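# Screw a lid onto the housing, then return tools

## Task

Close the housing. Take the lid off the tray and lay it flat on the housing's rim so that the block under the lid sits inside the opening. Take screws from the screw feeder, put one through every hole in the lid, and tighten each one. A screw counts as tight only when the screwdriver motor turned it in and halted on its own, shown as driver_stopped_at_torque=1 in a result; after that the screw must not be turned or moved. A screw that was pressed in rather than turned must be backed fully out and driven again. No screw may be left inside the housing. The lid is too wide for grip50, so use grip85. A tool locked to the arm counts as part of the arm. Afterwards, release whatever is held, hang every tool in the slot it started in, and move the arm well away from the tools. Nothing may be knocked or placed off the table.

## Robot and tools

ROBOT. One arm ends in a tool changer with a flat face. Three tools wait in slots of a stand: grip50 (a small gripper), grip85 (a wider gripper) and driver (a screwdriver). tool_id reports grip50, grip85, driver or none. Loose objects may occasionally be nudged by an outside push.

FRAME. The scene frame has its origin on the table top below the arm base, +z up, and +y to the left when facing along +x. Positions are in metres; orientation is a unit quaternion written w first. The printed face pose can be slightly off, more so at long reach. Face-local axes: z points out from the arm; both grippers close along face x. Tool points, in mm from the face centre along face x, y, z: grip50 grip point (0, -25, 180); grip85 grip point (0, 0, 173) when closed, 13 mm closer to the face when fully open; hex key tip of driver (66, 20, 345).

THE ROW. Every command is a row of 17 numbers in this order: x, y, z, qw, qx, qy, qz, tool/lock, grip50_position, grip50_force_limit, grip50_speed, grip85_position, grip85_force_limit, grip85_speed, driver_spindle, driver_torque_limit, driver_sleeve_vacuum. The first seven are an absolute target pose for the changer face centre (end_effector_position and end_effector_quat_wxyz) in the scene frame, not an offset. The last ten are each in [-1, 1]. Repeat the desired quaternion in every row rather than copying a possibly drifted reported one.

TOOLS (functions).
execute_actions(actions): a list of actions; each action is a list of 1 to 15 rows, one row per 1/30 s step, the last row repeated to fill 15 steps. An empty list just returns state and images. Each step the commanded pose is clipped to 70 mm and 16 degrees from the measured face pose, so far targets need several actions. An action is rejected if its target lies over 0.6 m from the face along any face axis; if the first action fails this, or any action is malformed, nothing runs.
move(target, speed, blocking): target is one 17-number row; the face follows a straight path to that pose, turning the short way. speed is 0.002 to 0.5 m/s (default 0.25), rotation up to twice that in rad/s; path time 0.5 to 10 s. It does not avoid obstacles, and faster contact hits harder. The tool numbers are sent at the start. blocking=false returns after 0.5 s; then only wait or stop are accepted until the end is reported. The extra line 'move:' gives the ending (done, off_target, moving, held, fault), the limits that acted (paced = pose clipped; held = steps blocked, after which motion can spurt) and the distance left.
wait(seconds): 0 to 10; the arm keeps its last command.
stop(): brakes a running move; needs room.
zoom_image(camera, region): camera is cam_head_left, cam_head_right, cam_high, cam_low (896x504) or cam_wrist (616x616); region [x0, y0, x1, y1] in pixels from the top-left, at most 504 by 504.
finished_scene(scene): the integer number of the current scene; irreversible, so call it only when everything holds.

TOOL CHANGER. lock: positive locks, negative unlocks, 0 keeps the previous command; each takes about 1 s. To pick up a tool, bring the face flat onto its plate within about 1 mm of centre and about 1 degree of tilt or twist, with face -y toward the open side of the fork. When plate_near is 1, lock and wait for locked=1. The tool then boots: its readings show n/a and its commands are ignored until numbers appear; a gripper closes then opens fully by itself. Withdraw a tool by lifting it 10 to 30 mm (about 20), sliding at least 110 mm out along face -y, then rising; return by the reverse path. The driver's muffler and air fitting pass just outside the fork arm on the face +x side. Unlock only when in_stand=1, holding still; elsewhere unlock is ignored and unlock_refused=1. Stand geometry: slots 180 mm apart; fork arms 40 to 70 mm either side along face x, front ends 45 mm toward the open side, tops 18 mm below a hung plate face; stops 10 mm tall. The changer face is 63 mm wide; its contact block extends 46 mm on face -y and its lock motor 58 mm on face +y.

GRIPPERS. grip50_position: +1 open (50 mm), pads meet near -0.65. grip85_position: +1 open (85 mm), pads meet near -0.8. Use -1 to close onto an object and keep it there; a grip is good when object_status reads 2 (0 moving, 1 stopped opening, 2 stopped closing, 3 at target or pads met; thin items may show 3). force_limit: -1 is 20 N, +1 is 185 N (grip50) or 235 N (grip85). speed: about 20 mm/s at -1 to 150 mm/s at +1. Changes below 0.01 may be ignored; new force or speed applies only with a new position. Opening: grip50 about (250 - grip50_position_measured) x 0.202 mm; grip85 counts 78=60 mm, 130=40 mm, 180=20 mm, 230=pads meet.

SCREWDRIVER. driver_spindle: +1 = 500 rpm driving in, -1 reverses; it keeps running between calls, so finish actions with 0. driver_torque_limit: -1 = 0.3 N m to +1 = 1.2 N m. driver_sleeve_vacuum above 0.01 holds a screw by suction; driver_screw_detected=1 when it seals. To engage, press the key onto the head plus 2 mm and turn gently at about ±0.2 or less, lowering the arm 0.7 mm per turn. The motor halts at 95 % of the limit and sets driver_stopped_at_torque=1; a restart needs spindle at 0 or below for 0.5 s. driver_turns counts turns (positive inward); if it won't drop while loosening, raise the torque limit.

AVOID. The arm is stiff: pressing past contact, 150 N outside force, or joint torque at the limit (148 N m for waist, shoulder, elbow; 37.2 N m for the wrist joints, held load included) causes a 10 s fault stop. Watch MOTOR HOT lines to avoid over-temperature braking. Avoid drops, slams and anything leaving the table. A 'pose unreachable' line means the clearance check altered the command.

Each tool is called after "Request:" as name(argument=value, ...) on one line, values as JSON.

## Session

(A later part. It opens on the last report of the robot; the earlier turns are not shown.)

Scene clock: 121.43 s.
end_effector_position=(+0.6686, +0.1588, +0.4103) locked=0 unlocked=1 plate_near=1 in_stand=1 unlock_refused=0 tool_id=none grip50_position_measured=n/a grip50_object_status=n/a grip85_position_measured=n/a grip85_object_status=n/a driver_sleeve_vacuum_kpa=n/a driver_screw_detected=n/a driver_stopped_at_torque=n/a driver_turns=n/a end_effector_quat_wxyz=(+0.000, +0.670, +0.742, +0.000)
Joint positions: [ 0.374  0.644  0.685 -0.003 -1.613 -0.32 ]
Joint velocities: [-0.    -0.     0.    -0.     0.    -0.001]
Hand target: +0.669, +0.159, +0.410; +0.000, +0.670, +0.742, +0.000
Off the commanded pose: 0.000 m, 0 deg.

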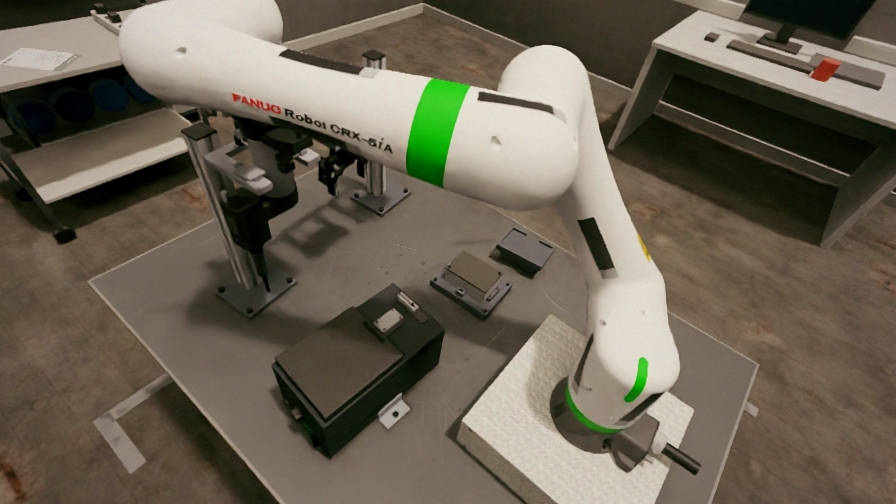

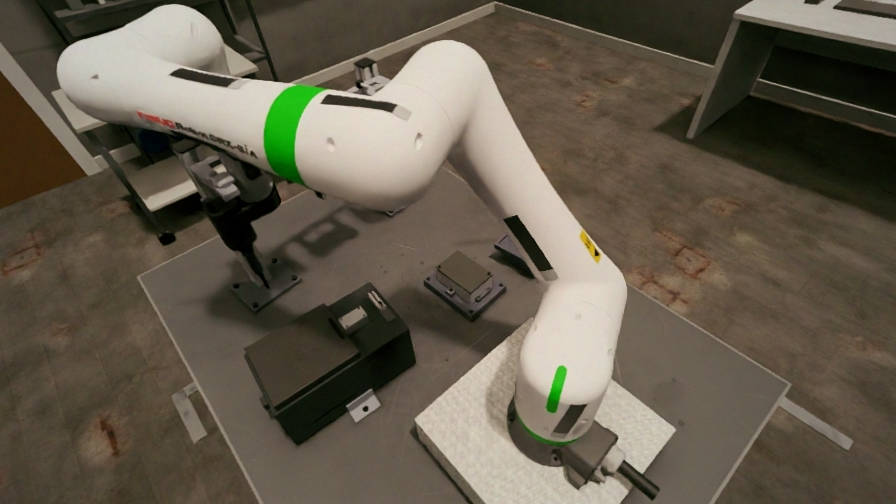

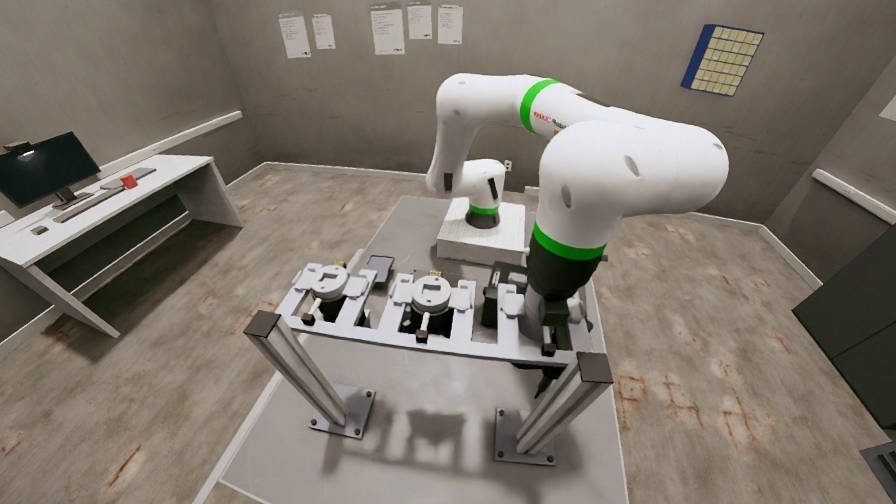

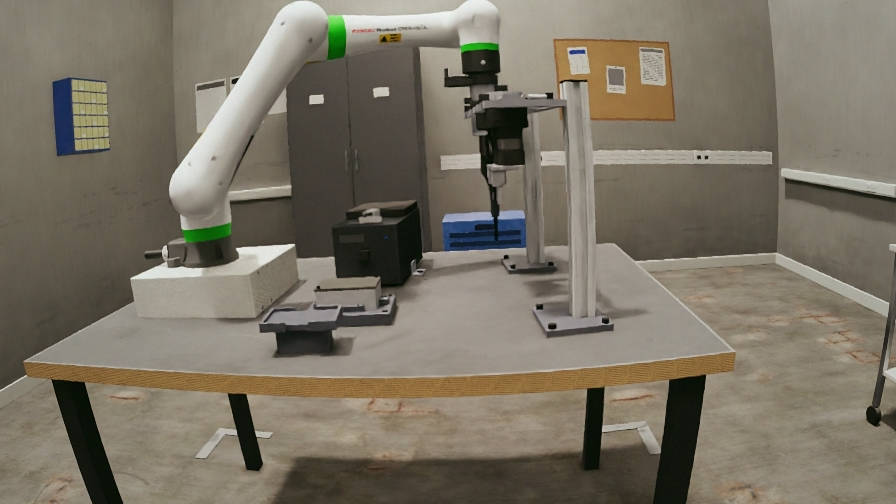

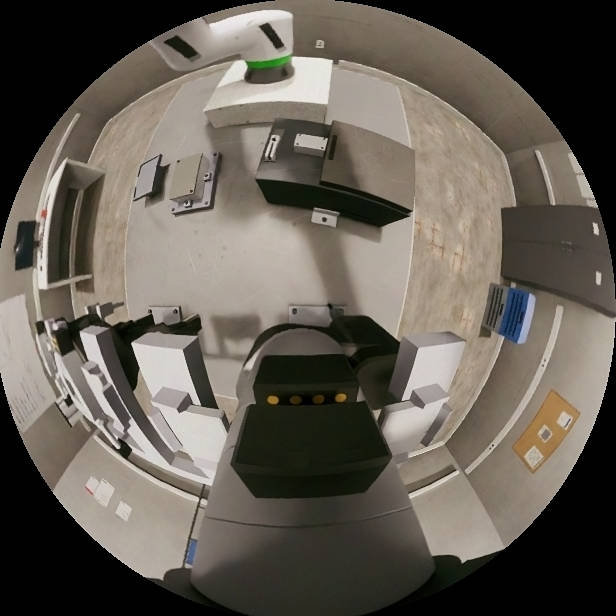

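Request:
move(target=[0.6686,0.1588,0.45,0,0.6704,0.742,0,0,0,0,0,0,0,0,0,0,0], speed=0.06)

Request:
move(target=[0.38,0.05,0.55,0,0.6704,0.742,0,0,0,0,0,0,0,0,0,0,0])

Scene clock: 122.57 s.
end_effector_position=(+0.6687, +0.1588, +0.4500) locked=0 unlocked=1 plate_near=0 in_stand=0 unlock_refused=0 tool_id=none grip50_position_measured=n/a grip50_object_status=n/a grip85_position_measured=n/a grip85_object_status=n/a driver_sleeve_vacuum_kpa=n/a driver_screw_detected=n/a driver_stopped_at_torque=n/a driver_turns=n/a end_effector_quat_wxyz=(+0.000, +0.671, +0.742, -0.000)
Joint positions: [ 0.374  0.657  0.797 -0.003 -1.713 -0.321]
Joint velocities: [ 0.    -0.001  0.002  0.    -0.001  0.   ]
Hand target: +0.669, +0.159, +0.450; -0.000, +0.671, +0.742, +0.000
Off the commanded pose: 0.000 m, 0 deg.
move: done

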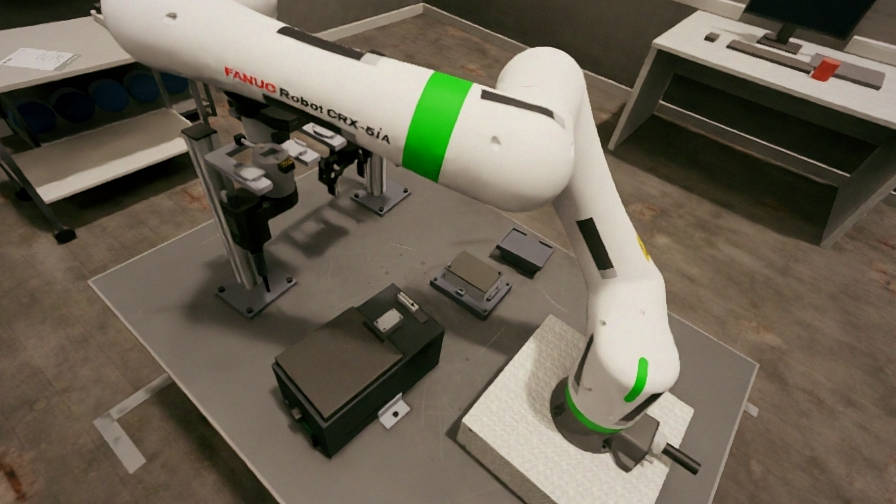

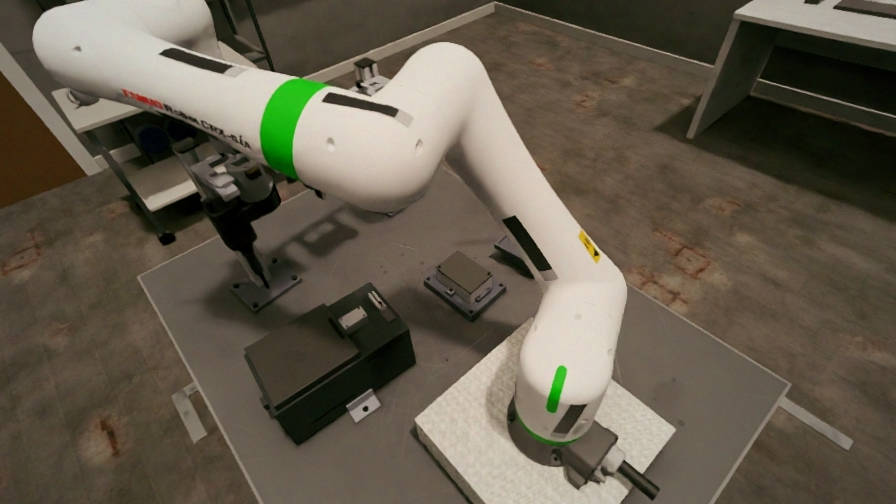

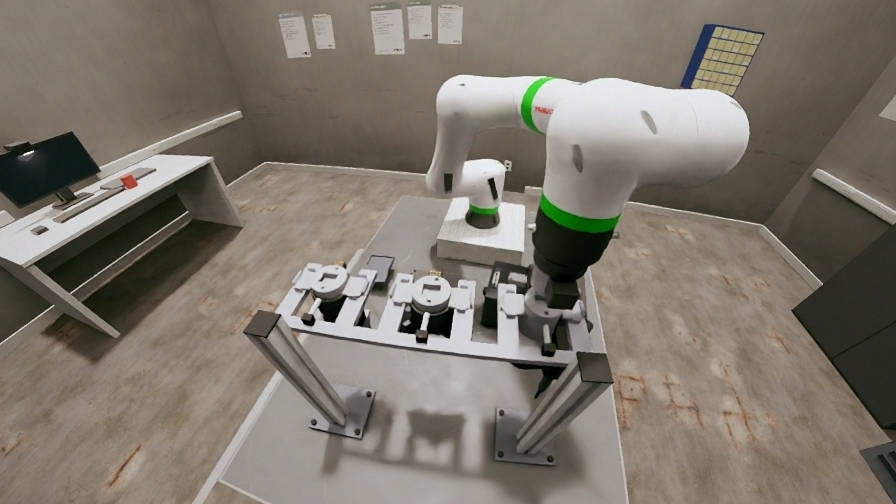

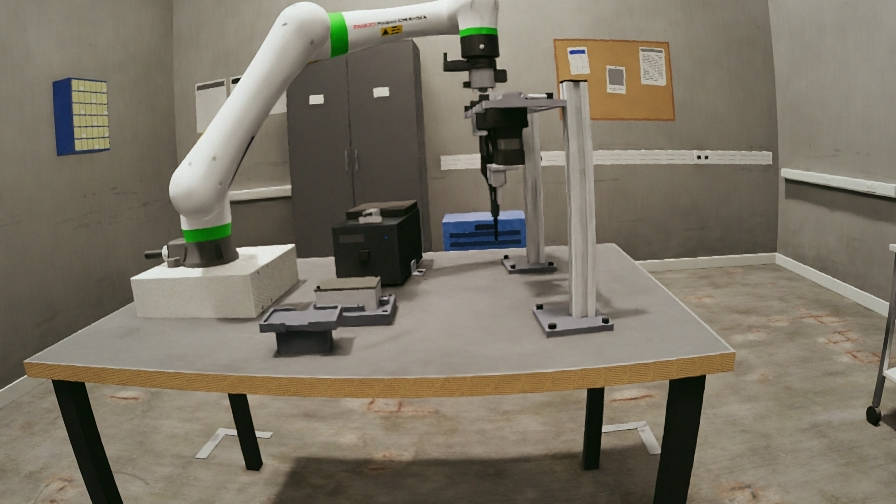

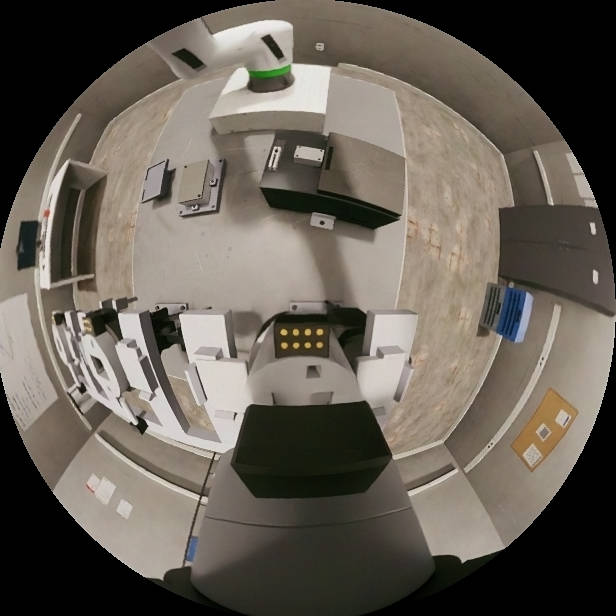

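Scene clock: 124.30 s.
end_effector_position=(+0.3806, +0.0493, +0.5507) locked=0 unlocked=1 plate_near=0 in_stand=0 unlock_refused=0 tool_id=none grip50_position_measured=n/a grip50_object_status=n/a grip85_position_measured=n/a grip85_object_status=n/a driver_sleeve_vacuum_kpa=n/a driver_screw_detected=n/a driver_stopped_at_torque=n/a driver_turns=n/a end_effector_quat_wxyz=(+0.000, +0.670, +0.742, +0.000)
Joint positions: [ 0.422 -0.146  0.042 -0.003 -1.76  -0.369]
Joint velocities: [ 0.    -0.001 -0.     0.001  0.    -0.001]
Hand target: +0.381, +0.049, +0.551; +0.000, +0.670, +0.742, +0.000
Off the commanded pose: 0.001 m, 0 deg.
move: done

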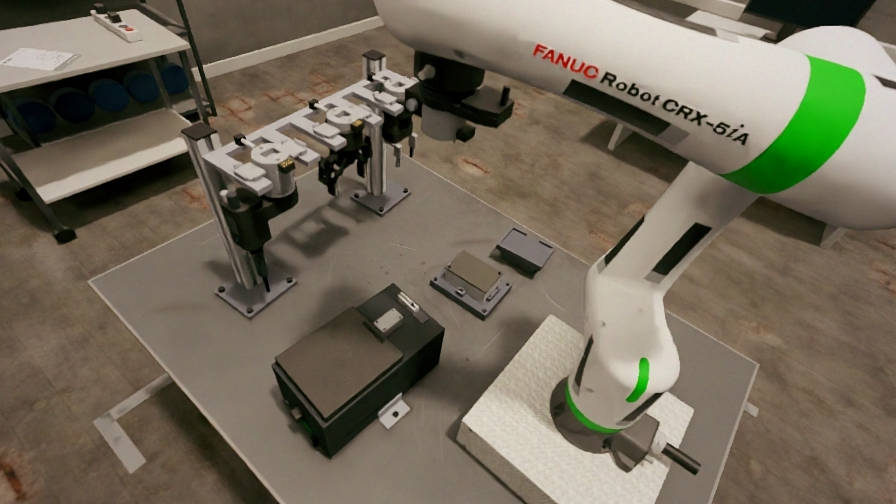

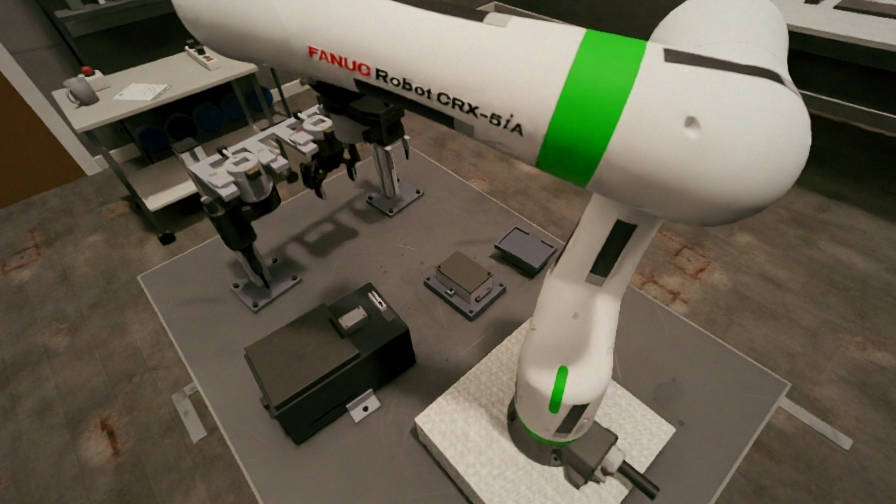

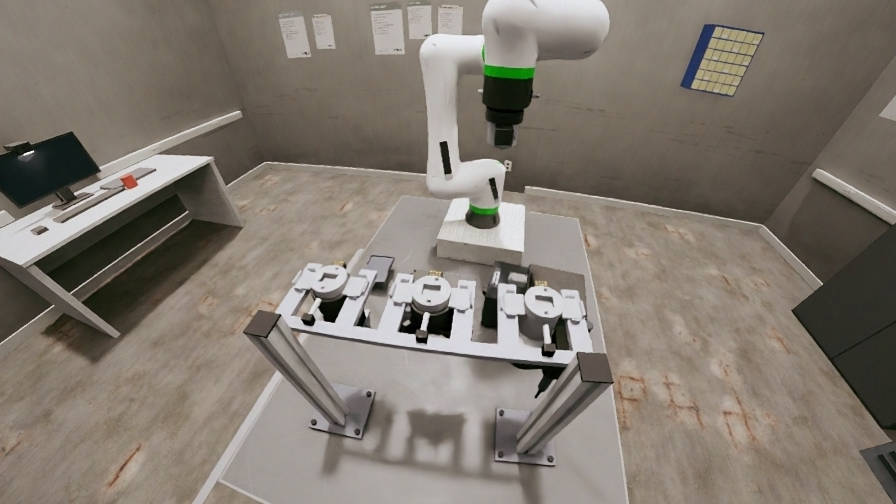

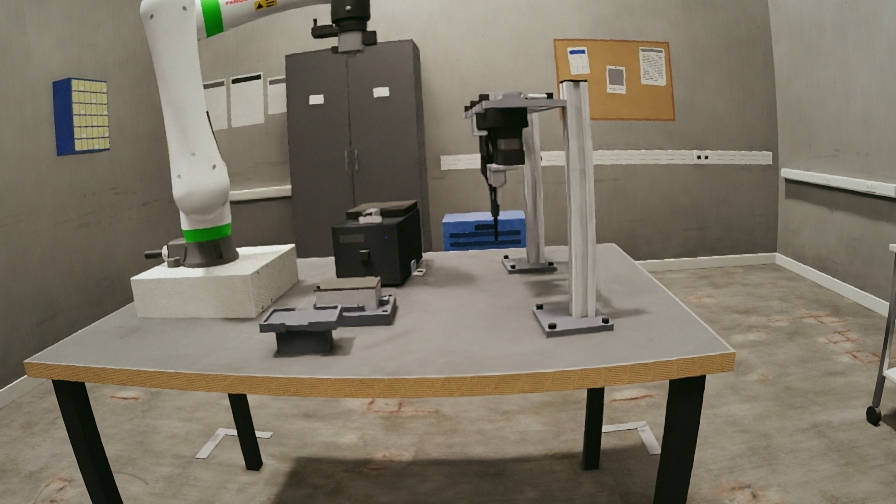

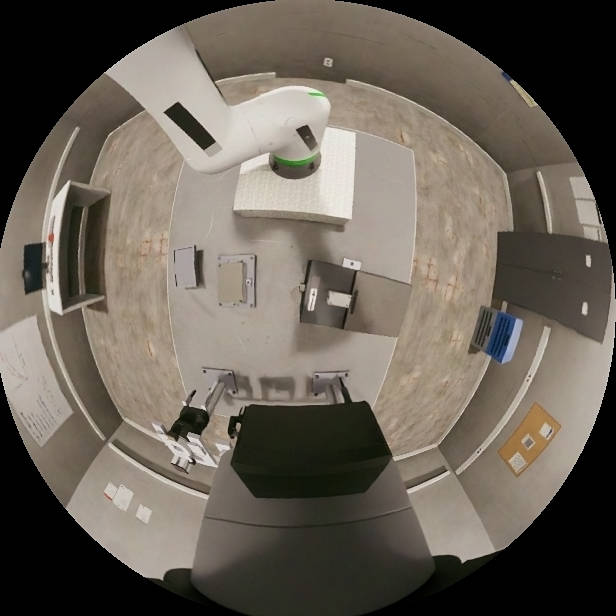

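Request:
finished_scene(scene=2)

The scene is finished: the task was done.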